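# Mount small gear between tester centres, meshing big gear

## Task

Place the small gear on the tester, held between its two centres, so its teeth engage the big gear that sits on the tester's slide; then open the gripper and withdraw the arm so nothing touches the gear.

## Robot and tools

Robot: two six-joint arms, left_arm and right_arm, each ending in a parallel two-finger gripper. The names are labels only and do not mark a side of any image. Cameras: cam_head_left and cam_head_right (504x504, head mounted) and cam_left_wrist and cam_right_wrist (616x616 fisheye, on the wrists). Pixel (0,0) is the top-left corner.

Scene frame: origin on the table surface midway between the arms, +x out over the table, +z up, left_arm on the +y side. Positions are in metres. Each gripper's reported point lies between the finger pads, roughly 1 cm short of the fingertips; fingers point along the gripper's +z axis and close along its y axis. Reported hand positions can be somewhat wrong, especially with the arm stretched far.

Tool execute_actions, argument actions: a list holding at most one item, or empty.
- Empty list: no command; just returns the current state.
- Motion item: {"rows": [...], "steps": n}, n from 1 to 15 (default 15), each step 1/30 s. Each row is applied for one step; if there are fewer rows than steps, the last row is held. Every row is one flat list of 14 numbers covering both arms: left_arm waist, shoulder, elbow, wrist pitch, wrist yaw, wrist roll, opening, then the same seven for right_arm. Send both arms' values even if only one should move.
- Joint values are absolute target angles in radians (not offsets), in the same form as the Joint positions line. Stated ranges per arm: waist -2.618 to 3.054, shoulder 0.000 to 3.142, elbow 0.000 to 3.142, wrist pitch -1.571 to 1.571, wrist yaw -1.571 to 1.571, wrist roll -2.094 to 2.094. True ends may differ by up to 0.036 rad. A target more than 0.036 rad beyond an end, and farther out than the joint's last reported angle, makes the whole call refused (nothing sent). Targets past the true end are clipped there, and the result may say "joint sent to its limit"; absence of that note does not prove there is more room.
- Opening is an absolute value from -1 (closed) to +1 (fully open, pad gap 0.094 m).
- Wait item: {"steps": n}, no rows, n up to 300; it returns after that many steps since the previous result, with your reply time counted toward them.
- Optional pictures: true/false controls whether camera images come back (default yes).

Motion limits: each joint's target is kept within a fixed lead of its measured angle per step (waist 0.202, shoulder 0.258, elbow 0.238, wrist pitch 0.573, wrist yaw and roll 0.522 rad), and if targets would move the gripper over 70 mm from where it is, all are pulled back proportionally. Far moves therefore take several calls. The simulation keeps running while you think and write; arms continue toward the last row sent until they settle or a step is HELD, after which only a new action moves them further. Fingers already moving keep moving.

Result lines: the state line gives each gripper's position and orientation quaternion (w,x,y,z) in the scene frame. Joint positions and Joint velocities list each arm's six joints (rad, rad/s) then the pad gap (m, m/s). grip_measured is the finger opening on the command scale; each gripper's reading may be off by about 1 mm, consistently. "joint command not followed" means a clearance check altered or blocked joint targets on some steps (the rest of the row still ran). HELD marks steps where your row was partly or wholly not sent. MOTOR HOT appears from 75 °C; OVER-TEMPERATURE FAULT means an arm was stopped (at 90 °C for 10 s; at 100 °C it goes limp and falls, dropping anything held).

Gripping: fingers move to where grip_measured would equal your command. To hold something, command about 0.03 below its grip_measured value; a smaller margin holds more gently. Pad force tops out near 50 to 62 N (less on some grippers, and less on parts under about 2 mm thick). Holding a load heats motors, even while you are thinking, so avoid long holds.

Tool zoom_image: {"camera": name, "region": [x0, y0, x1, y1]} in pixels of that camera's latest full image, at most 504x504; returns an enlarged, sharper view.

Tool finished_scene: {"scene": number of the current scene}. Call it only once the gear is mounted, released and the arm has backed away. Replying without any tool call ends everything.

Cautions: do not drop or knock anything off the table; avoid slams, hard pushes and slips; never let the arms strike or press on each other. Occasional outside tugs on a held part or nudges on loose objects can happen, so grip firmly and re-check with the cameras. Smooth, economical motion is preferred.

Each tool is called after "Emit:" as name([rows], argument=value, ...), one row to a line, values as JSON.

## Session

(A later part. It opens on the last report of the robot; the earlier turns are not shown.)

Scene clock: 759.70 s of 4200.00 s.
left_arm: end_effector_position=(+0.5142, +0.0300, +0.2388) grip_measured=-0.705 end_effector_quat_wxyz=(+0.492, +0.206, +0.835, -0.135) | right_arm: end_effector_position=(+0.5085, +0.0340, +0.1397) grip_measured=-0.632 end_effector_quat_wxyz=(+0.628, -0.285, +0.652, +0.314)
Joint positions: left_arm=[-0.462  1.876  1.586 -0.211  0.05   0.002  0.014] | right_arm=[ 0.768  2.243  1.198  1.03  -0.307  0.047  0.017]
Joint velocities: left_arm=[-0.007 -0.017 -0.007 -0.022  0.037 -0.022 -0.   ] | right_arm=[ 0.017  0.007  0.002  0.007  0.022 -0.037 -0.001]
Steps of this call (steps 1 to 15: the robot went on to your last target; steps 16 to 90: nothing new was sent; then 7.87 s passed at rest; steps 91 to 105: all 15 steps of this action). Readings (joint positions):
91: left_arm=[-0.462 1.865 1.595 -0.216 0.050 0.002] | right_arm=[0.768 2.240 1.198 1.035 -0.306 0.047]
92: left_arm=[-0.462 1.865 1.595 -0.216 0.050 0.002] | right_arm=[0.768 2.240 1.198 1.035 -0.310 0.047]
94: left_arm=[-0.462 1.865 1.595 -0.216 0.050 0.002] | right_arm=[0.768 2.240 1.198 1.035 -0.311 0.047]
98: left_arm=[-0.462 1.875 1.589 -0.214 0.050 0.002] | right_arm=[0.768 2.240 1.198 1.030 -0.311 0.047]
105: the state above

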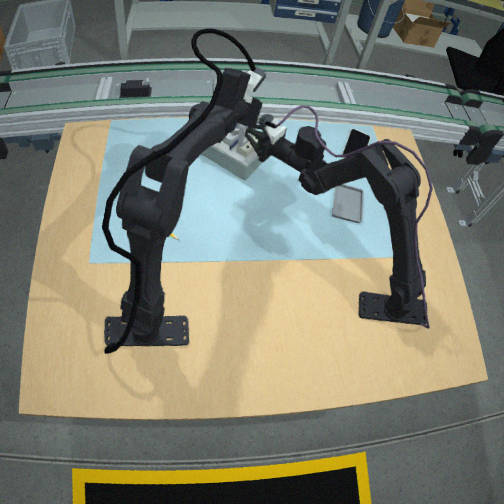

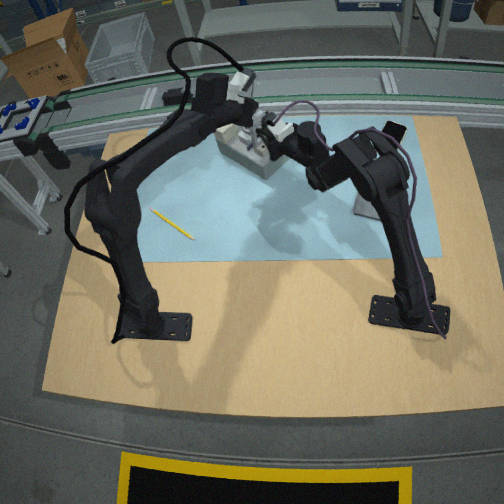

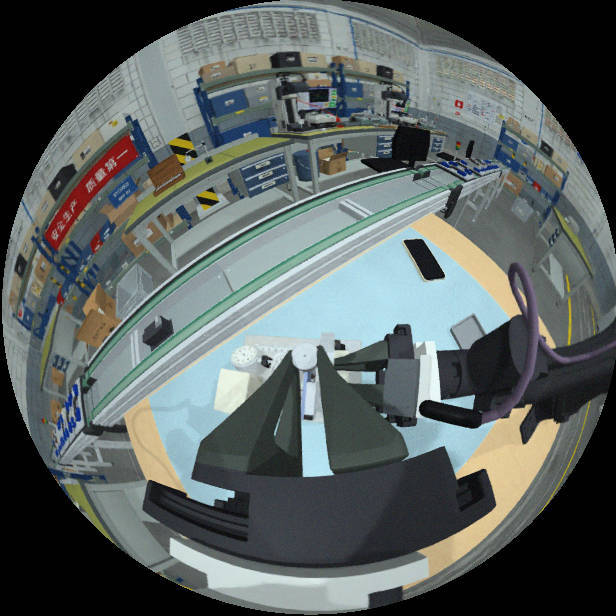

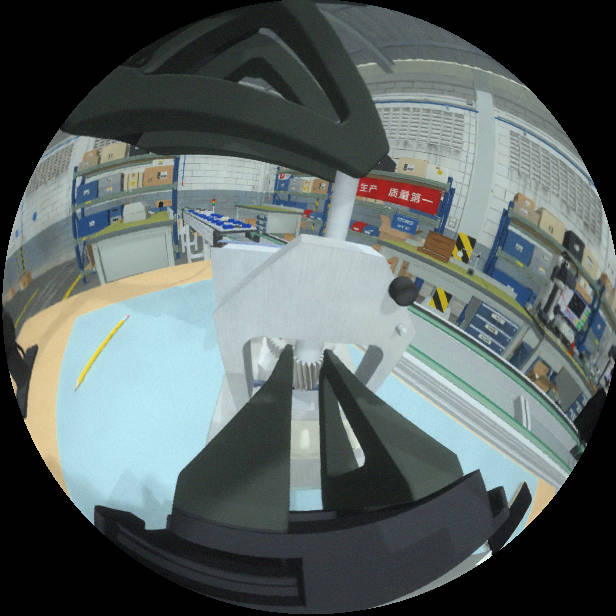

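Plunger is pushing it down. Continue gradually.

Emit:
execute_actions([
  {"rows":[[-0.458,1.855,1.575,-0.19,0.047,0,-0.75,0.778,2.28,1.2,1.03,-0.307,0.047,-0.68],[-0.458,1.86,1.57,-0.185,0.047,0,-0.75,0.778,2.285,1.2,1.04,-0.307,0.047,-0.68],[-0.458,1.865,1.565,-0.18,0.047,0,-0.75,0.778,2.285,1.2,1.05,-0.307,0.047,-0.68],[-0.458,1.87,1.56,-0.175,0.047,0,-0.75,0.778,2.285,1.2,1.05,-0.307,0.047,-0.68],[-0.458,1.875,1.555,-0.17,0.047,0,-0.75,0.778,2.285,1.2,1.05,-0.307,0.047,-0.68],[-0.458,1.88,1.55,-0.165,0.047,0,-0.75,0.778,2.285,1.2,1.05,-0.307,0.047,-0.68]]},
])

Emit:
zoom_image(camera="cam_right_wrist", region=[210,200,430,440])

Scene clock: 771.07 s of 4200.00 s.
left_arm: end_effector_position=(+0.5148, +0.0297, +0.2366) grip_measured=-0.705 end_effector_quat_wxyz=(+0.495, +0.206, +0.833, -0.136) | right_arm: end_effector_position=(+0.5088, +0.0341, +0.1401) grip_measured=-0.632 end_effector_quat_wxyz=(+0.634, -0.285, +0.646, +0.315)
Joint positions: left_arm=[-0.462  1.876  1.572 -0.19   0.051  0.002  0.014] | right_arm=[ 0.768  2.254  1.198  1.058 -0.307  0.047  0.017]
Joint velocities: left_arm=[ 0.007 -0.007  0.002 -0.022  0.022 -0.007 -0.001] | right_arm=[-0.002  0.002  0.007 -0.051 -0.066 -0.022  0.   ]
Steps of this call (steps 1 to 15: the robot went on to your last target; steps 16 to 90: nothing new was sent; then 7.87 s passed at rest; steps 91 to 105: all 15 steps of this action). Readings (joint positions):
91: left_arm=[-0.462 1.876 1.586 -0.211 0.050 0.002] | right_arm=[0.768 2.243 1.198 1.032 -0.307 0.047]
92: left_arm=[-0.462 1.876 1.586 -0.211 0.050 0.002] | right_arm=[0.768 2.245 1.198 1.035 -0.307 0.047]
94: left_arm=[-0.462 1.876 1.581 -0.204 0.051 0.002] | right_arm=[0.768 2.250 1.198 1.047 -0.307 0.047]
98: left_arm=[-0.462 1.876 1.573 -0.191 0.051 0.002] | right_arm=[0.768 2.254 1.198 1.057 -0.307 0.047]
105: the state above

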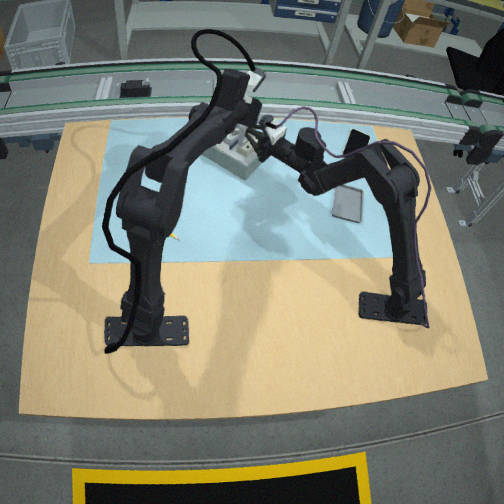

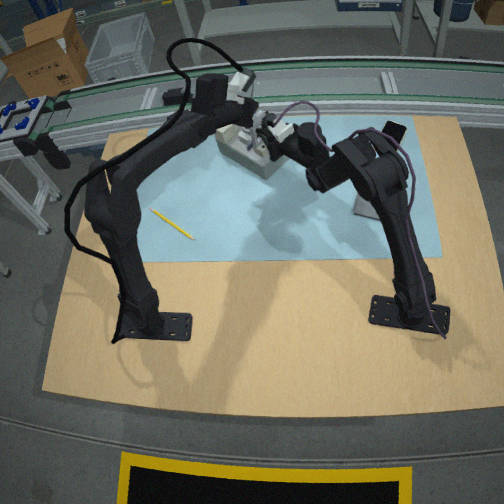

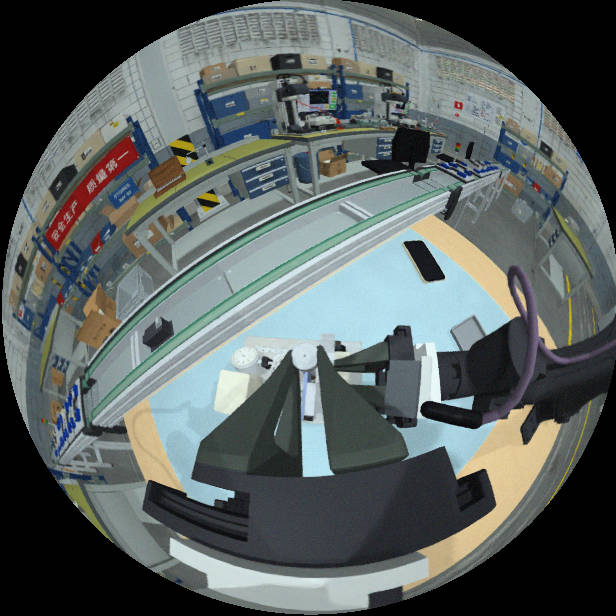

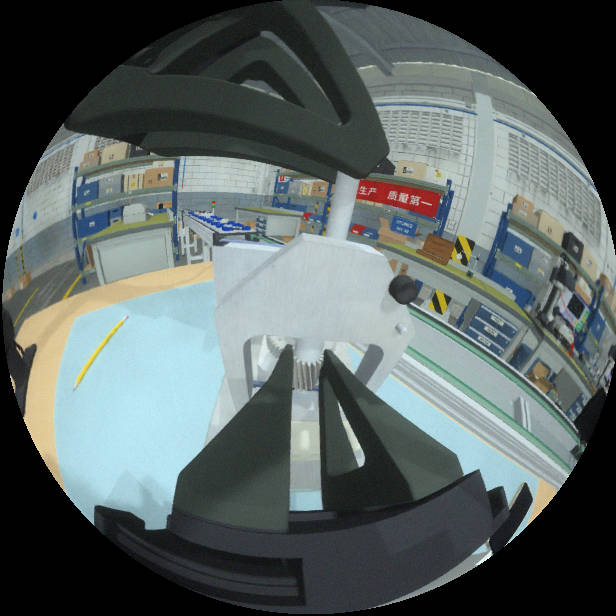

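Region (210, 200, 430, 440) of cam_right_wrist's 616x616 image, scaled by 2.100, with more detail than that image has; it fills the left 462 columns of this view, and the rest is white.

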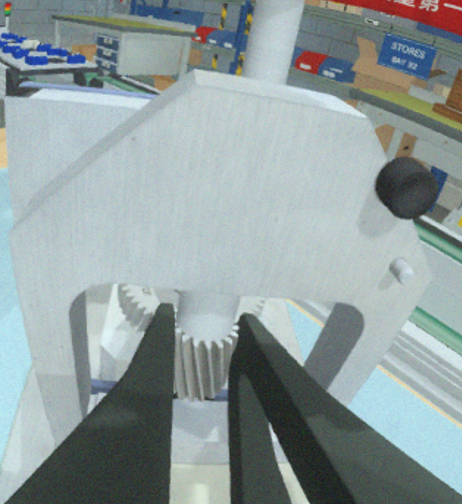

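Emit:
execute_actions([
  {"rows":[[-0.458,1.88,1.56,-0.18,0.047,0,-0.75,0.77,2.258,1.2,1.058,-0.307,0.047,-0.63],[-0.458,1.88,1.56,-0.18,0.047,0,-0.75,0.77,2.258,1.2,1.058,-0.307,0.047,-0.61],[-0.458,1.88,1.56,-0.18,0.047,0,-0.75,0.77,2.258,1.2,1.058,-0.307,0.047,-0.58],[-0.458,1.88,1.56,-0.18,0.047,0,-0.75,0.77,2.258,1.2,1.058,-0.307,0.047,-0.48]],"steps":12},
], pictures=false)

Emit:
execute_actions([
  {"rows":[[-0.458,1.88,1.56,-0.18,0.047,0,-0.75,0.757,2.22,1.175,1.075,-0.315,0.047,-0.48],[-0.458,1.88,1.56,-0.18,0.047,0,-0.75,0.753,2.212,1.16,1.085,-0.32,0.047,-0.48],[-0.458,1.88,1.56,-0.18,0.047,0,-0.75,0.749,2.204,1.144,1.093,-0.324,0.047,-0.48],[-0.458,1.88,1.56,-0.18,0.047,0,-0.75,0.745,2.196,1.128,1.10,-0.328,0.047,-0.48],[-0.458,1.88,1.56,-0.18,0.047,0,-0.75,0.741,2.188,1.112,1.108,-0.332,0.047,-0.48],[-0.458,1.88,1.56,-0.18,0.047,0,-0.75,0.737,2.18,1.096,1.116,-0.336,0.047,-0.48],[-0.458,1.88,1.56,-0.18,0.047,0,-0.75,0.733,2.172,1.08,1.124,-0.34,0.047,-0.48],[-0.458,1.88,1.56,-0.18,0.047,0,-0.75,0.729,2.164,1.064,1.132,-0.344,0.047,-0.48],[-0.458,1.88,1.56,-0.18,0.047,0,-0.75,0.725,2.156,1.048,1.14,-0.348,0.047,-0.48],[-0.458,1.88,1.56,-0.18,0.047,0,-0.75,0.721,2.148,1.032,1.148,-0.352,0.047,-0.48],[-0.458,1.88,1.56,-0.18,0.047,0,-0.75,0.717,2.145,1.016,1.156,-0.356,0.047,-0.48],[-0.458,1.88,1.56,-0.18,0.047,0,-0.75,0.713,2.145,1.0,1.17,-0.36,0.047,-0.48]]},
])

Emit:
zoom_image(camera="cam_right_wrist", region=[230,230,390,390])

Scene clock: 788.10 s of 4200.00 s.
left_arm: end_effector_position=(+0.5146, +0.0296, +0.2328) grip_measured=-0.705 end_effector_quat_wxyz=(+0.490, +0.207, +0.836, -0.136) | right_arm: end_effector_position=(+0.5089, +0.0340, +0.1405) grip_measured=-0.483 end_effector_quat_wxyz=(+0.635, -0.284, +0.646, +0.315)
Joint positions: left_arm=[-0.462  1.881  1.572 -0.195  0.052  0.002  0.014] | right_arm=[ 0.768  2.254  1.198  1.06  -0.306  0.047  0.024]
Joint velocities: left_arm=[-0.002  0.012  0.012 -0.037  0.022  0.066  0.   ] | right_arm=[ 0.002 -0.012  0.007 -0.022 -0.007 -0.037 -0.001]
Steps of this call (steps 1 to 15: the robot went on to your last target; steps 16 to 90: nothing new was sent; then 13.63 s passed at rest; steps 91 to 102: all 12 steps of this action). Readings (joint positions):
91: left_arm=[-0.462 1.876 1.572 -0.190 0.051 0.002] | right_arm=[0.768 2.254 1.198 1.059 -0.307 0.047]
92: left_arm=[-0.462 1.876 1.572 -0.190 0.051 0.002] | right_arm=[0.768 2.254 1.198 1.059 -0.307 0.047]
94: left_arm=[-0.462 1.876 1.572 -0.191 0.051 0.002] | right_arm=[0.768 2.254 1.198 1.059 -0.306 0.047]
98: left_arm=[-0.462 1.881 1.572 -0.195 0.052 0.002] | right_arm=[0.768 2.254 1.198 1.060 -0.306 0.047]
102: the state above

Scene clock: 788.60 s of 4200.00 s.
left_arm: end_effector_position=(+0.5146, +0.0296, +0.2328) grip_measured=-0.705 end_effector_quat_wxyz=(+0.490, +0.207, +0.836, -0.136) | right_arm: end_effector_position=(+0.4885, -0.0021, +0.1346) grip_measured=-0.483 end_effector_quat_wxyz=(+0.632, -0.282, +0.651, +0.312)
Joint positions: left_arm=[-0.462  1.881  1.572 -0.195  0.052  0.002  0.014] | right_arm=[ 0.722  2.171  1.015  1.148 -0.345  0.047  0.024]
Joint velocities: left_arm=[-0.002 -0.002 -0.002 -0.022 -0.022  0.022 -0.   ] | right_arm=[-0.042 -0.002 -0.1    0.066 -0.037 -0.022 -0.   ]
Steps of this call (steps 1 to 15: all 15 steps of this action). Readings (joint positions):
1: left_arm=[-0.462 1.881 1.572 -0.195 0.052 0.002] | right_arm=[0.768 2.254 1.197 1.061 -0.307 0.047]
2: left_arm=[-0.462 1.881 1.572 -0.195 0.052 0.002] | right_arm=[0.767 2.252 1.192 1.065 -0.307 0.047]
4: left_arm=[-0.462 1.881 1.572 -0.195 0.052 0.002] | right_arm=[0.765 2.240 1.167 1.073 -0.311 0.047]
8: left_arm=[-0.462 1.881 1.572 -0.195 0.052 0.002] | right_arm=[0.751 2.207 1.103 1.097 -0.325 0.047]
15: the state above

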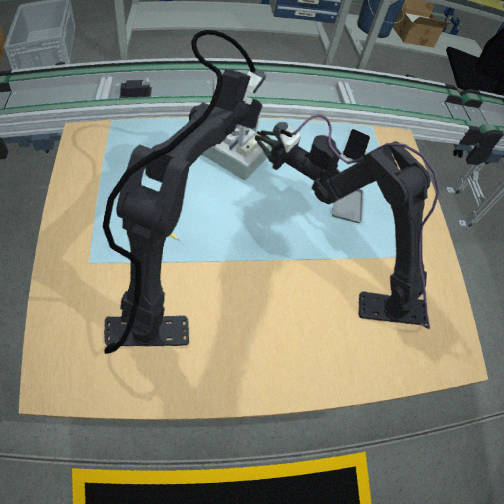

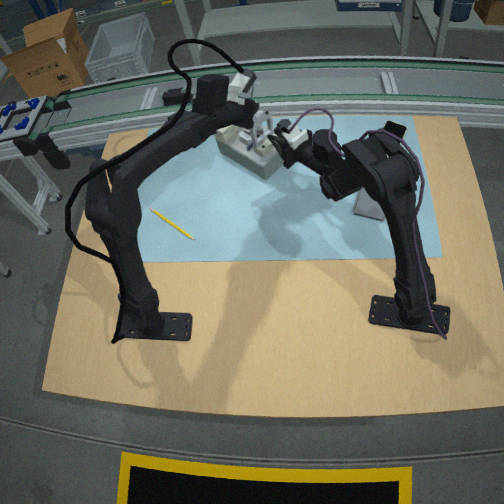

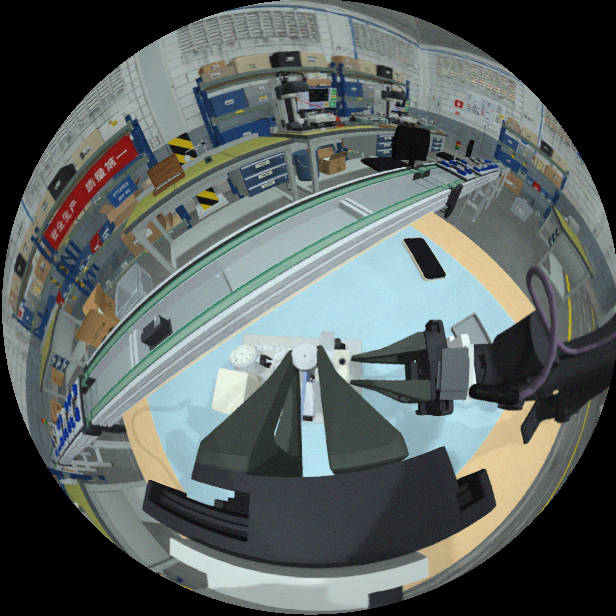

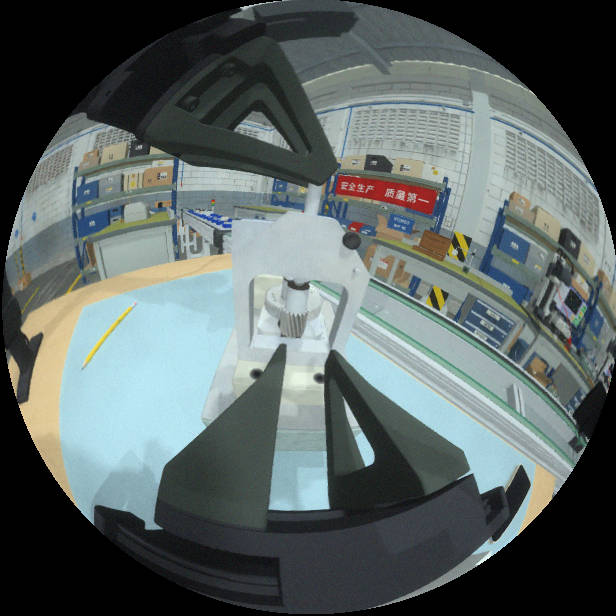

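Region (230, 230, 390, 390) of cam_right_wrist's 616x616 image, scaled by 3.150, with more detail than that image has.

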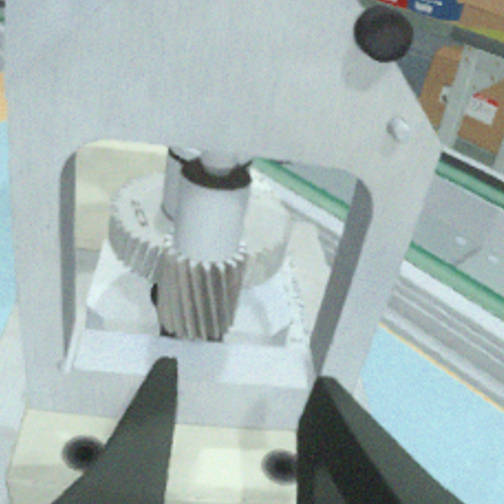

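Emit:
execute_actions([
  {"rows":[[-0.462,1.885,1.57,-0.195,0.05,0,-0.66,0.715,2.16,0.95,1.25,-0.36,0.047,0.2],[-0.462,1.885,1.57,-0.195,0.05,0,-0.55,0.715,2.16,0.9,1.3,-0.37,0.047,0.2],[-0.462,1.885,1.57,-0.195,0.05,0,0.3,0.70,2.2,0.85,1.42,-0.38,0.047,0.6]]},
], pictures=false)

Emit:
execute_actions([
  {"rows":[[-0.462,1.7,1.42,-0.195,0.05,0,0.3,0.70,2.2,0.85,1.42,-0.38,0.047,0.6]]},
])

Emit:
zoom_image(camera="cam_right_wrist", region=[240,190,380,330])

Scene clock: 795.73 s of 4200.00 s.
left_arm: end_effector_position=(+0.5145, +0.0296, +0.2326) grip_measured=+0.298 end_effector_quat_wxyz=(+0.490, +0.207, +0.836, -0.136) | right_arm: end_effector_position=(+0.4577, -0.0207, +0.1232) grip_measured=+0.597 end_effector_quat_wxyz=(+0.653, -0.286, +0.624, +0.319)
Joint positions: left_arm=[-0.462  1.881  1.572 -0.196  0.052  0.002  0.061] | right_arm=[ 0.711  2.193  0.853  1.401 -0.372  0.047  0.075]
Joint velocities: left_arm=[-0.017 -0.002  0.012 -0.037 -0.007  0.022  0.001] | right_arm=[ 0.007 -0.017  0.007  0.081  0.007 -0.066  0.   ]
Steps of this call (steps 1 to 30: the robot went on to your last target; steps 31 to 90: nothing new was sent; then 3.63 s passed at rest; steps 91 to 105: all 15 steps of this action). Readings (joint positions):
91: left_arm=[-0.462 1.881 1.572 -0.196 0.052 0.002] | right_arm=[0.721 2.171 1.005 1.176 -0.353 0.047]
92: left_arm=[-0.462 1.881 1.572 -0.196 0.052 0.002] | right_arm=[0.721 2.171 0.985 1.205 -0.353 0.047]
94: left_arm=[-0.462 1.881 1.572 -0.196 0.052 0.002] | right_arm=[0.718 2.170 0.915 1.288 -0.360 0.047]
98: left_arm=[-0.462 1.881 1.572 -0.196 0.052 0.002] | right_arm=[0.712 2.189 0.854 1.351 -0.370 0.047]
105: the state above

Scene clock: 796.23 s of 4200.00 s.
left_arm: end_effector_position=(+0.4777, +0.0475, +0.2587) grip_measured=+0.298 end_effector_quat_wxyz=(+0.504, +0.205, +0.827, -0.139) | right_arm: end_effector_position=(+0.4573, -0.0207, +0.1262) grip_measured=+0.597 end_effector_quat_wxyz=(+0.658, -0.287, +0.619, +0.320)
Joint positions: left_arm=[-0.462  1.704  1.429 -0.196  0.052  0.002  0.061] | right_arm=[ 0.711  2.193  0.853  1.414 -0.374  0.047  0.075]
Joint velocities: left_arm=[-0.012 -0.007  0.007  0.007 -0.051  0.066 -0.   ] | right_arm=[-0.007 -0.002  0.002 -0.022 -0.066  0.066  0.   ]
Steps of this call (steps 1 to 15: all 15 steps of this action). Readings (joint positions):
1: left_arm=[-0.462 1.859 1.541 -0.178 0.052 0.002] | right_arm=[0.711 2.193 0.853 1.404 -0.373 0.047]
2: left_arm=[-0.462 1.819 1.491 -0.182 0.052 0.002] | right_arm=[0.711 2.193 0.853 1.407 -0.373 0.047]
4: left_arm=[-0.462 1.753 1.435 -0.211 0.052 0.002] | right_arm=[0.711 2.193 0.853 1.410 -0.373 0.047]
8: left_arm=[-0.462 1.707 1.429 -0.200 0.052 0.002] | right_arm=[0.711 2.193 0.853 1.413 -0.374 0.047]
15: the state above

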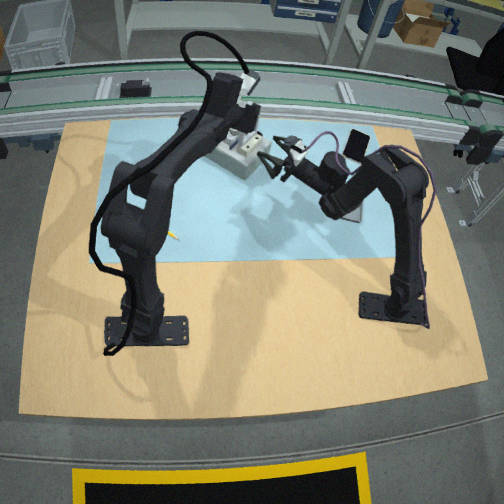

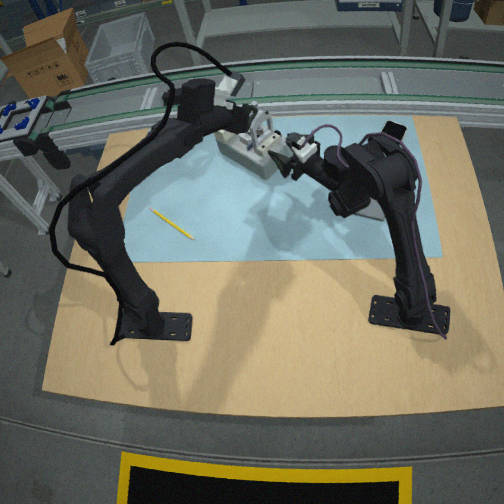

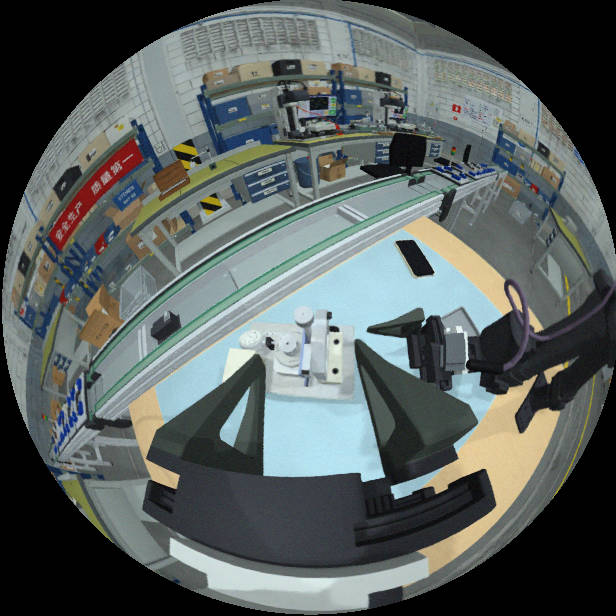

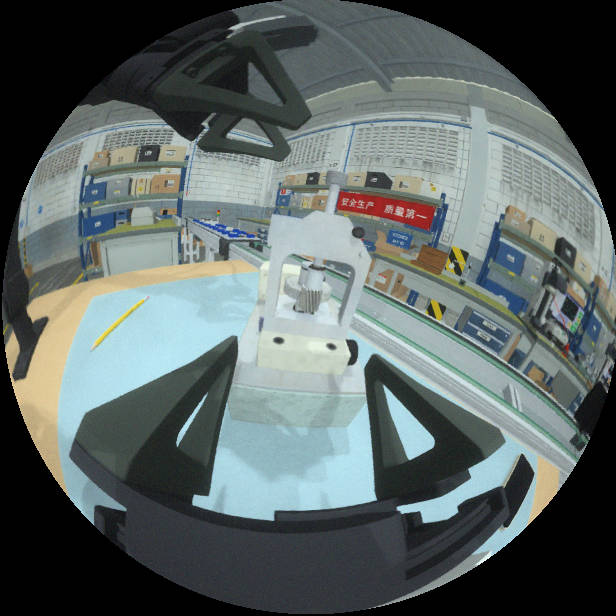

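Region (240, 190, 380, 330) of cam_right_wrist's 616x616 image, scaled by 3.600, with more detail than that image has.

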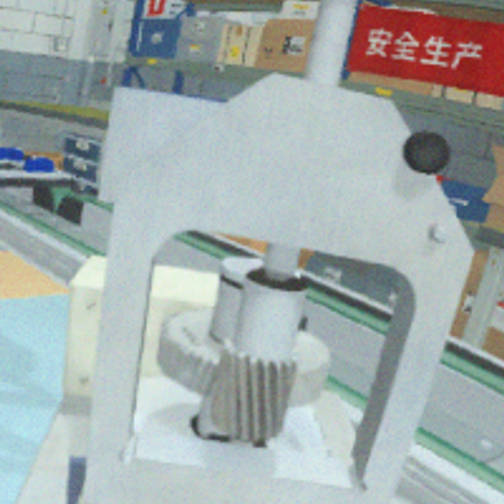

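Emit:
execute_actions([
  {"rows":[[-0.462,1.6,1.3,-0.15,0.05,0,0.3,0.65,2.1,0.8,1.3,-0.3,0.047,0.6],[-0.462,1.5,1.2,-0.1,0.05,0,0.3,0.6,2.0,0.75,1.2,-0.3,0.047,0.6],[-0.462,1.45,1.1,-0.05,0.05,0,0.3,0.55,1.9,0.7,1.1,-0.3,0.047,0.6],[-0.462,1.4,1.0,0,0.05,0,0.3,0.5,1.8,0.7,1.0,-0.3,0.047,0.6],[-0.462,1.4,0.9,0.1,0.05,0,0.3,0.45,1.7,0.7,0.9,-0.3,0.047,0.6],[-0.462,1.4,0.8,0.2,0.05,0,0.3,0.4,1.6,0.7,0.8,-0.3,0.047,0.6]]},
], pictures=false)

Emit:
execute_actions([
  {"steps":15},
])

Emit:
zoom_image(camera="cam_left_wrist", region=[250,200,370,320])

Emit:
zoom_image(camera="cam_head_left", region=[200,90,280,170])

Scene clock: 806.73 s of 4200.00 s.
left_arm: end_effector_position=(+0.3919, +0.0893, +0.1709) grip_measured=+0.298 end_effector_quat_wxyz=(+0.499, +0.206, +0.830, -0.138) | right_arm: end_effector_position=(+0.4819, -0.1953, +0.2428) grip_measured=+0.597 end_effector_quat_wxyz=(+0.694, -0.154, +0.678, +0.185)
Joint positions: left_arm=[-0.462  1.414  0.796  0.135  0.052  0.002  0.061] | right_arm=[ 0.388  1.58   0.712  0.902 -0.295  0.047  0.075]
Joint velocities: left_arm=[-0.012  0.022 -0.027  0.462 -0.007 -0.022 -0.001] | right_arm=[ 0.042  0.012 -0.007 -0.667  0.007  0.037  0.   ]
Steps of this call (steps 1 to 15: the robot went on to your last target; steps 16 to 90: nothing new was sent; then 7.00 s passed at rest; steps 91 to 105: all 15 steps of this action). Readings (joint positions):
91: left_arm=[-0.462 1.692 1.406 -0.174 0.052 0.002] | right_arm=[0.707 2.183 0.847 1.398 -0.366 0.047]
92: left_arm=[-0.462 1.654 1.347 -0.145 0.052 0.002] | right_arm=[0.694 2.151 0.823 1.354 -0.360 0.047]
94: left_arm=[-0.462 1.530 1.177 -0.102 0.052 0.002] | right_arm=[0.631 2.035 0.748 1.240 -0.354 0.047]
98: left_arm=[-0.462 1.383 0.884 0.070 0.052 0.002] | right_arm=[0.437 1.767 0.712 0.995 -0.324 0.047]
105: the state above

Scene clock: 807.23 s of 4200.00 s.
left_arm: end_effector_position=(+0.3972, +0.0868, +0.1827) grip_measured=+0.298 end_effector_quat_wxyz=(+0.521, +0.203, +0.817, -0.142) | right_arm: end_effector_position=(+0.4816, -0.1948, +0.2229) grip_measured=+0.597 end_effector_quat_wxyz=(+0.665, -0.153, +0.707, +0.186)
Joint positions: left_arm=[-0.462  1.414  0.796  0.188  0.052  0.002  0.061] | right_arm=[ 0.389  1.58   0.712  0.82  -0.295  0.047  0.075]
Joint velocities: left_arm=[ 0.007 -0.022 -0.007 -0.022  0.022 -0.022  0.001] | right_arm=[-0.012 -0.012  0.007 -0.051  0.037  0.022  0.   ]
Steps of this call (steps 1 to 15: the robot went on to your last target). Readings (joint positions):
1: left_arm=[-0.462 1.414 0.796 0.149 0.052 0.002] | right_arm=[0.389 1.580 0.712 0.880 -0.295 0.047]
2: left_arm=[-0.462 1.414 0.796 0.159 0.052 0.002] | right_arm=[0.389 1.580 0.712 0.865 -0.295 0.047]
4: left_arm=[-0.462 1.414 0.796 0.171 0.052 0.002] | right_arm=[0.389 1.580 0.712 0.846 -0.295 0.047]
8: left_arm=[-0.462 1.414 0.796 0.183 0.052 0.002] | right_arm=[0.389 1.580 0.712 0.828 -0.295 0.047]
15: the state above

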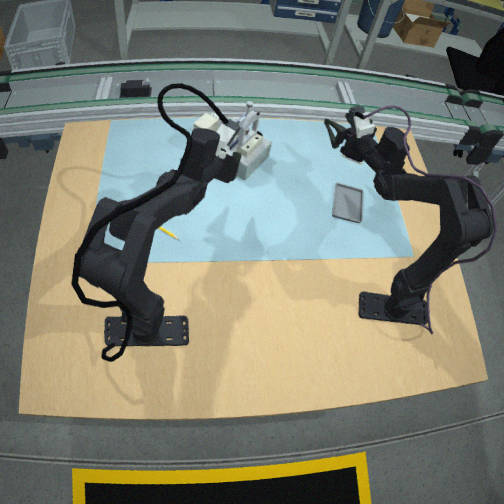

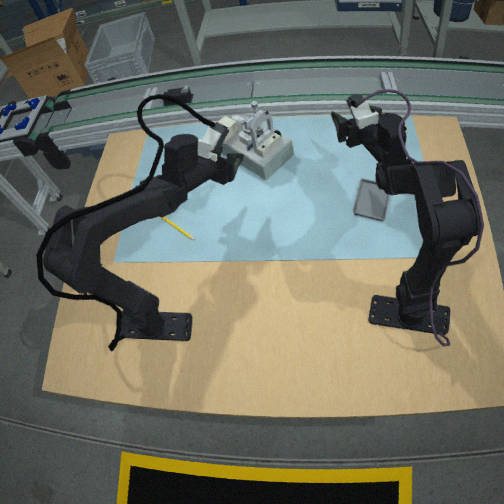

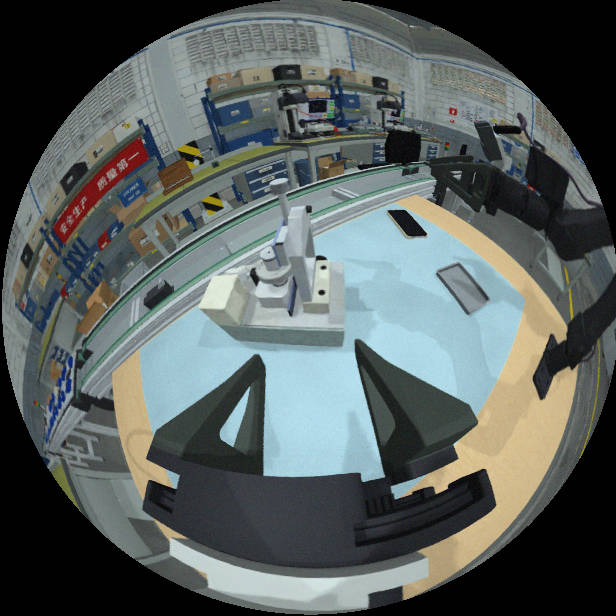

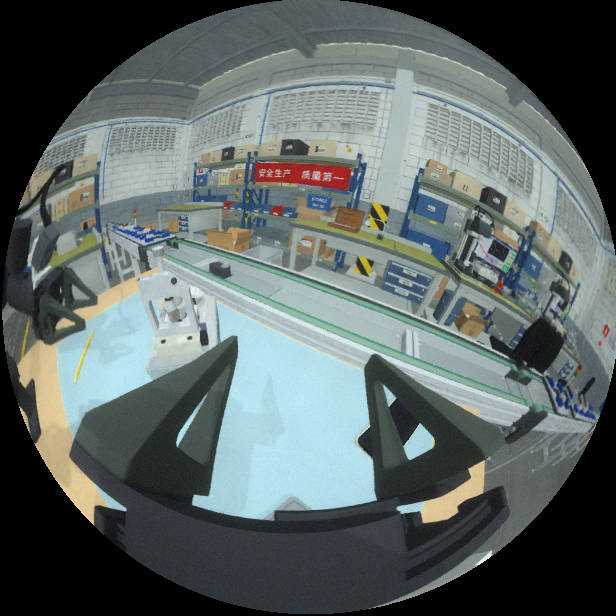

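Region (250, 200, 370, 320) of cam_left_wrist's 616x616 image, scaled by 4.200, with more detail than that image has.

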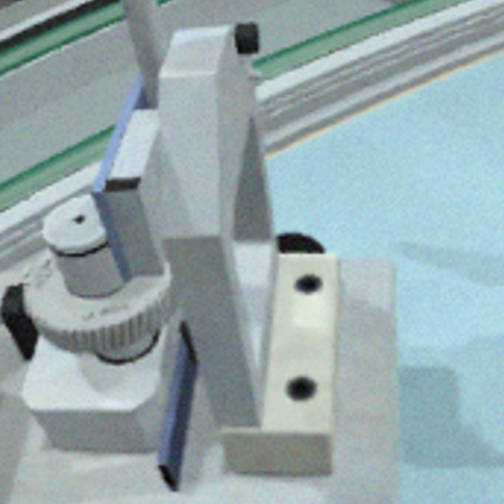

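Region (200, 90, 280, 170) of cam_head_left's 504x504 image, scaled by 6.300, with more detail than that image has.

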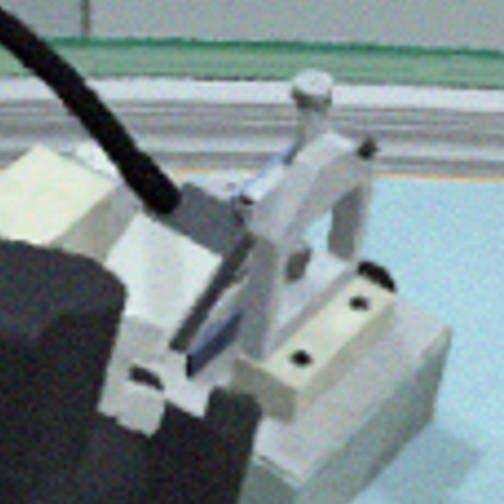

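Emit:
execute_actions([
  {"rows":[[-0.33,1.5,0.7,0.55,0.35,0,0.3,0.4,1.6,0.7,0.8,-0.3,0.047,0.6]]},
], pictures=false)

Emit:
execute_actions([
  {"steps":10},
])

Scene clock: 812.27 s of 4200.00 s.
left_arm: end_effector_position=(+0.4134, +0.0934, +0.1839) grip_measured=+0.298 end_effector_quat_wxyz=(+0.569, +0.223, +0.760, -0.223) | right_arm: end_effector_position=(+0.4815, -0.1949, +0.2225) grip_measured=+0.597 end_effector_quat_wxyz=(+0.664, -0.153, +0.707, +0.186)
Joint positions: left_arm=[-0.325  1.507  0.707  0.527  0.33   0.002  0.061] | right_arm=[ 0.389  1.58   0.712  0.818 -0.295  0.047  0.075]
Joint velocities: left_arm=[0.002 0.012 0.002 0.037 0.007 0.037 0.001] | right_arm=[-0.002  0.002 -0.012  0.037  0.11  -0.051  0.   ]
Steps of this call (steps 1 to 15: the robot went on to your last target; steps 16 to 90: nothing new was sent; then 1.53 s passed at rest; steps 91 to 105: all 15 steps of this action). Readings (joint positions):
91: left_arm=[-0.442 1.424 0.779 0.250 0.109 0.002] | right_arm=[0.389 1.580 0.712 0.818 -0.295 0.047]
92: left_arm=[-0.410 1.441 0.761 0.321 0.163 0.002] | right_arm=[0.389 1.580 0.712 0.818 -0.295 0.047]
94: left_arm=[-0.350 1.479 0.734 0.406 0.223 0.002] | right_arm=[0.389 1.580 0.712 0.818 -0.295 0.047]
98: left_arm=[-0.324 1.507 0.708 0.466 0.285 0.002] | right_arm=[0.389 1.580 0.712 0.818 -0.295 0.047]
105: the state above

Scene clock: 812.60 s of 4200.00 s.
left_arm: end_effector_position=(+0.4130, +0.0918, +0.1868) grip_measured=+0.298 end_effector_quat_wxyz=(+0.572, +0.226, +0.755, -0.227) | right_arm: end_effector_position=(+0.4815, -0.1949, +0.2225) grip_measured=+0.597 end_effector_quat_wxyz=(+0.664, -0.153, +0.707, +0.186)
Joint positions: left_arm=[-0.325  1.507  0.707  0.539  0.34   0.002  0.061] | right_arm=[ 0.389  1.58   0.712  0.818 -0.295  0.047  0.075]
Joint velocities: left_arm=[-0.017 -0.017 -0.017  0.022 -0.022  0.022 -0.   ] | right_arm=[-0.017 -0.007  0.007  0.022  0.037 -0.007 -0.001]
Steps of this call (steps 1 to 10: the robot went on to your last target). Readings (joint positions):
1: left_arm=[-0.325 1.507 0.707 0.531 0.332 0.002] | right_arm=[0.389 1.580 0.712 0.818 -0.295 0.047]
2: left_arm=[-0.325 1.507 0.707 0.533 0.334 0.002] | right_arm=[0.389 1.580 0.712 0.818 -0.295 0.047]
4: left_arm=[-0.325 1.507 0.707 0.536 0.337 0.002] | right_arm=[0.389 1.580 0.712 0.818 -0.295 0.047]
8: left_arm=[-0.325 1.507 0.707 0.539 0.340 0.002] | right_arm=[0.389 1.580 0.712 0.818 -0.295 0.047]
10: the state above

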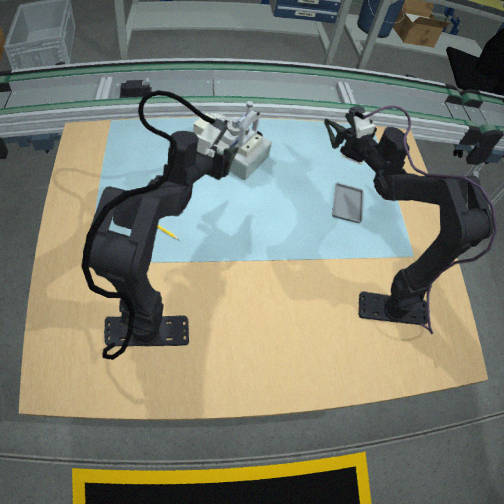

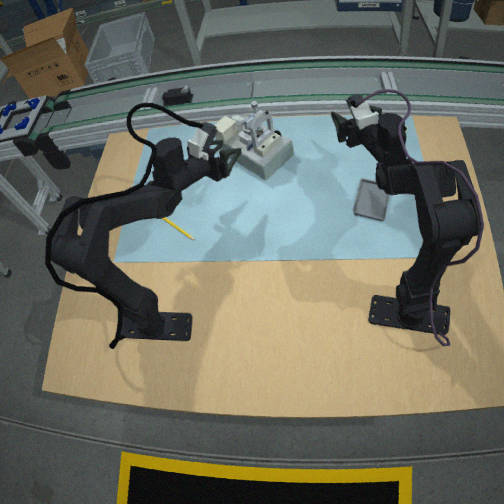

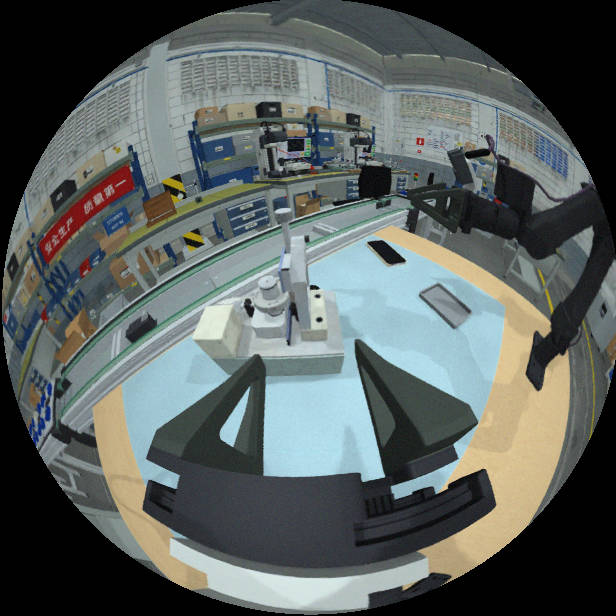

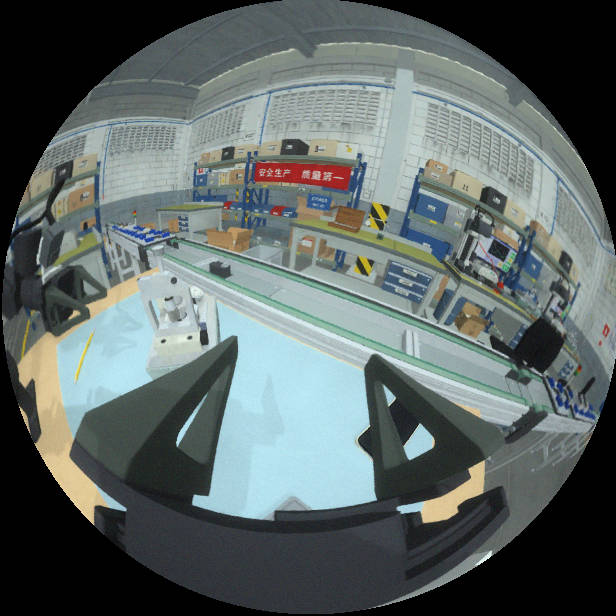

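Emit:
execute_actions([
  {"rows":[[-0.25,1.5,0.5,0.9,0.5,0,0.3,0.4,1.6,0.7,0.8,-0.3,0.047,0.6],[-0.2,1.5,0.45,1.1,0.6,0,0.3,0.4,1.6,0.7,0.8,-0.3,0.047,0.6],[-0.2,1.5,0.45,1.2,0.6,0,0.3,0.4,1.6,0.7,0.8,-0.3,0.047,0.6],[-0.2,1.6,0.45,1.3,0.6,0,0.3,0.4,1.6,0.7,0.8,-0.3,0.047,0.6],[-0.17,1.7,0.45,1.4,0.6,0,0.3,0.4,1.6,0.7,0.8,-0.3,0.047,0.6],[-0.17,1.8,0.45,1.5,0.6,0,0.3,0.4,1.6,0.7,0.8,-0.3,0.047,0.6],[-0.17,1.9,0.45,1.5,0.6,0,0.3,0.4,1.6,0.7,0.8,-0.3,0.047,0.6]]},
], pictures=false)

Emit:
execute_actions([
  {"steps":20},
])

Emit:
zoom_image(camera="cam_left_wrist", region=[220,220,340,340])

Scene clock: 830.37 s of 4200.00 s.
left_arm: end_effector_position=(+0.4004, +0.1232, +0.1199) grip_measured=+0.298 end_effector_quat_wxyz=(+0.644, +0.254, +0.673, -0.260) | right_arm: end_effector_position=(+0.4815, -0.1949, +0.2225) grip_measured=+0.597 end_effector_quat_wxyz=(+0.664, -0.153, +0.707, +0.186)
Joint positions: left_arm=[-0.172  1.92   0.457  1.42   0.581  0.002  0.061] | right_arm=[ 0.389  1.58   0.712  0.818 -0.295  0.047  0.075]
Joint velocities: left_arm=[-0.002 -0.061 -0.027  0.505  0.095  0.037  0.   ] | right_arm=[-0.022  0.012  0.012  0.037 -0.007 -0.037  0.001]
Steps of this call (steps 1 to 30: the robot went on to your last target; steps 31 to 90: nothing new was sent; then 14.27 s passed at rest; steps 91 to 105: all 15 steps of this action). Readings (joint positions):
91: left_arm=[-0.314 1.506 0.674 0.611 0.367 0.002] | right_arm=[0.389 1.580 0.712 0.818 -0.295 0.047]
92: left_arm=[-0.288 1.501 0.612 0.720 0.415 0.002] | right_arm=[0.389 1.580 0.712 0.818 -0.295 0.047]
94: left_arm=[-0.225 1.517 0.501 0.907 0.480 0.002] | right_arm=[0.389 1.580 0.712 0.818 -0.295 0.047]
98: left_arm=[-0.173 1.796 0.467 1.266 0.542 0.002] | right_arm=[0.389 1.580 0.712 0.818 -0.295 0.047]
105: the state above

Scene clock: 831.03 s of 4200.00 s.
left_arm: end_effector_position=(+0.3989, +0.1215, +0.1368) grip_measured=+0.298 end_effector_quat_wxyz=(+0.668, +0.264, +0.646, -0.258) | right_arm: end_effector_position=(+0.4815, -0.1949, +0.2225) grip_measured=+0.597 end_effector_quat_wxyz=(+0.664, -0.153, +0.707, +0.186)
Joint positions: left_arm=[-0.172  1.918  0.457  1.492  0.593  0.002  0.061] | right_arm=[ 0.389  1.58   0.712  0.818 -0.295  0.047  0.075]
Joint velocities: left_arm=[-0.027  0.002 -0.002  0.022  0.007 -0.037  0.001] | right_arm=[ 0.002 -0.017 -0.012  0.066 -0.037  0.022  0.001]
Steps of this call (steps 1 to 20: the robot went on to your last target). Readings (joint positions):
1: left_arm=[-0.172 1.919 0.457 1.436 0.583 0.002] | right_arm=[0.389 1.580 0.712 0.818 -0.295 0.047]
2: left_arm=[-0.172 1.918 0.457 1.449 0.585 0.002] | right_arm=[0.389 1.580 0.712 0.818 -0.295 0.047]
4: left_arm=[-0.172 1.918 0.457 1.468 0.588 0.002] | right_arm=[0.389 1.580 0.712 0.818 -0.295 0.047]
8: left_arm=[-0.172 1.918 0.457 1.484 0.591 0.002] | right_arm=[0.389 1.580 0.712 0.818 -0.295 0.047]
20: the state above

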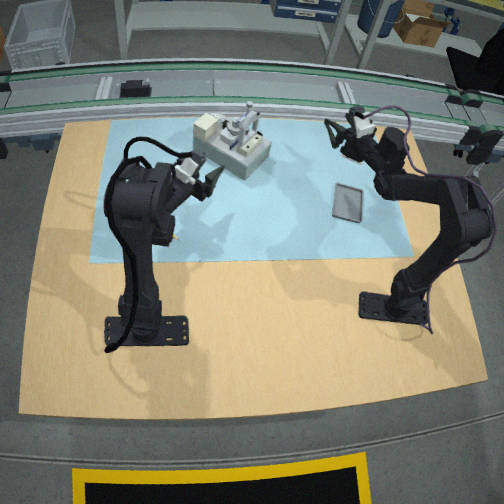

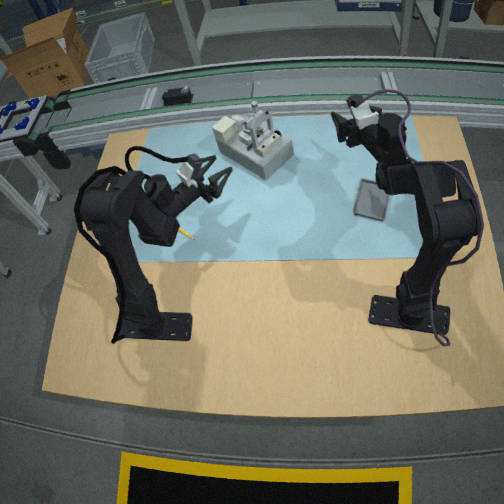

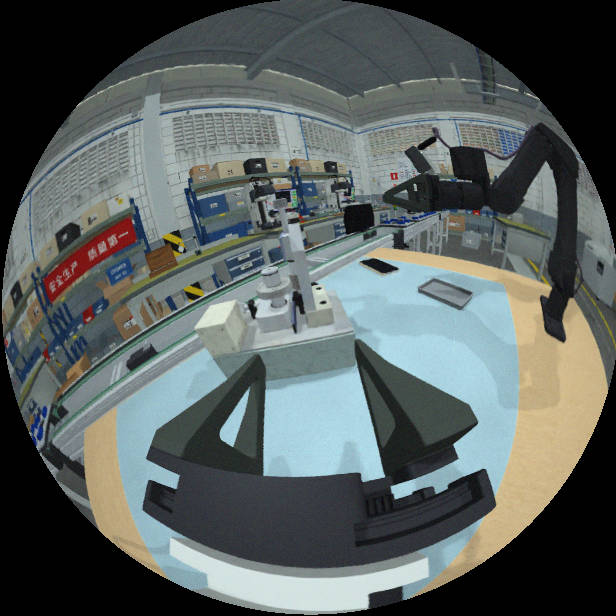

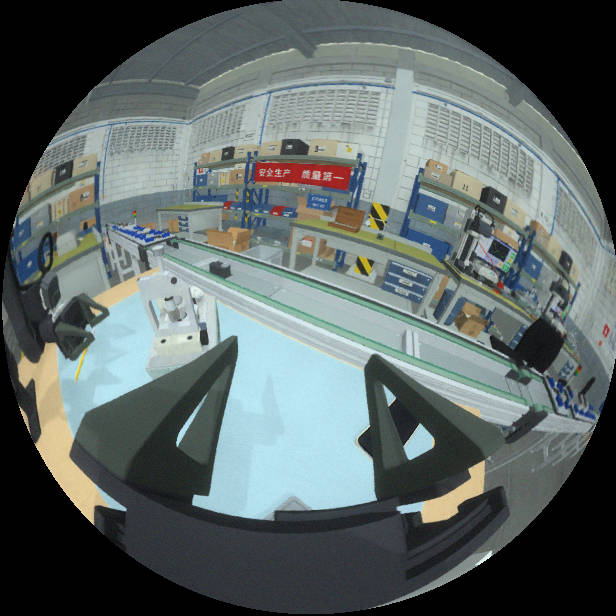

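Region (220, 220, 340, 340) of cam_left_wrist's 616x616 image, scaled by 4.200, with more detail than that image has.

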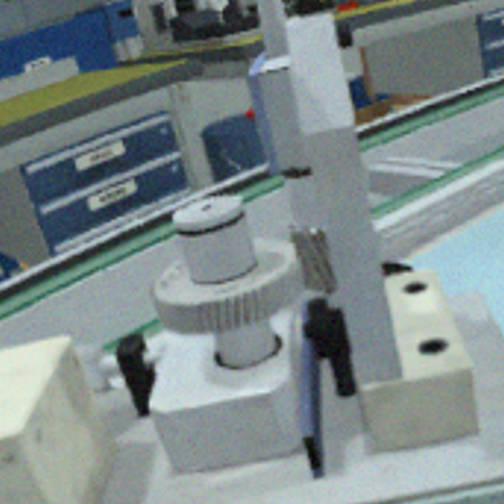

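Emit:
zoom_image(camera="cam_left_wrist", region=[270,250,320,310])

Region (270, 250, 320, 310) of cam_left_wrist's 616x616 image, scaled by 8.400, with more detail than that image has.

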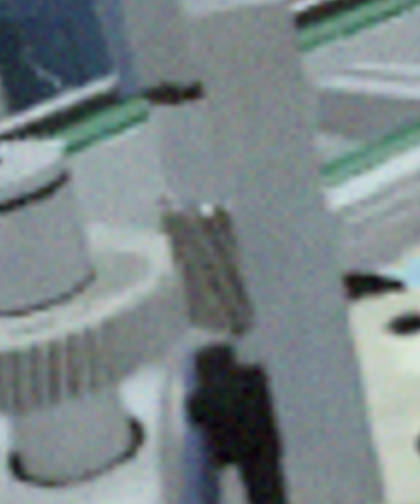

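Emit:
finished_scene(scene=1)

The scene is finished: the task was done.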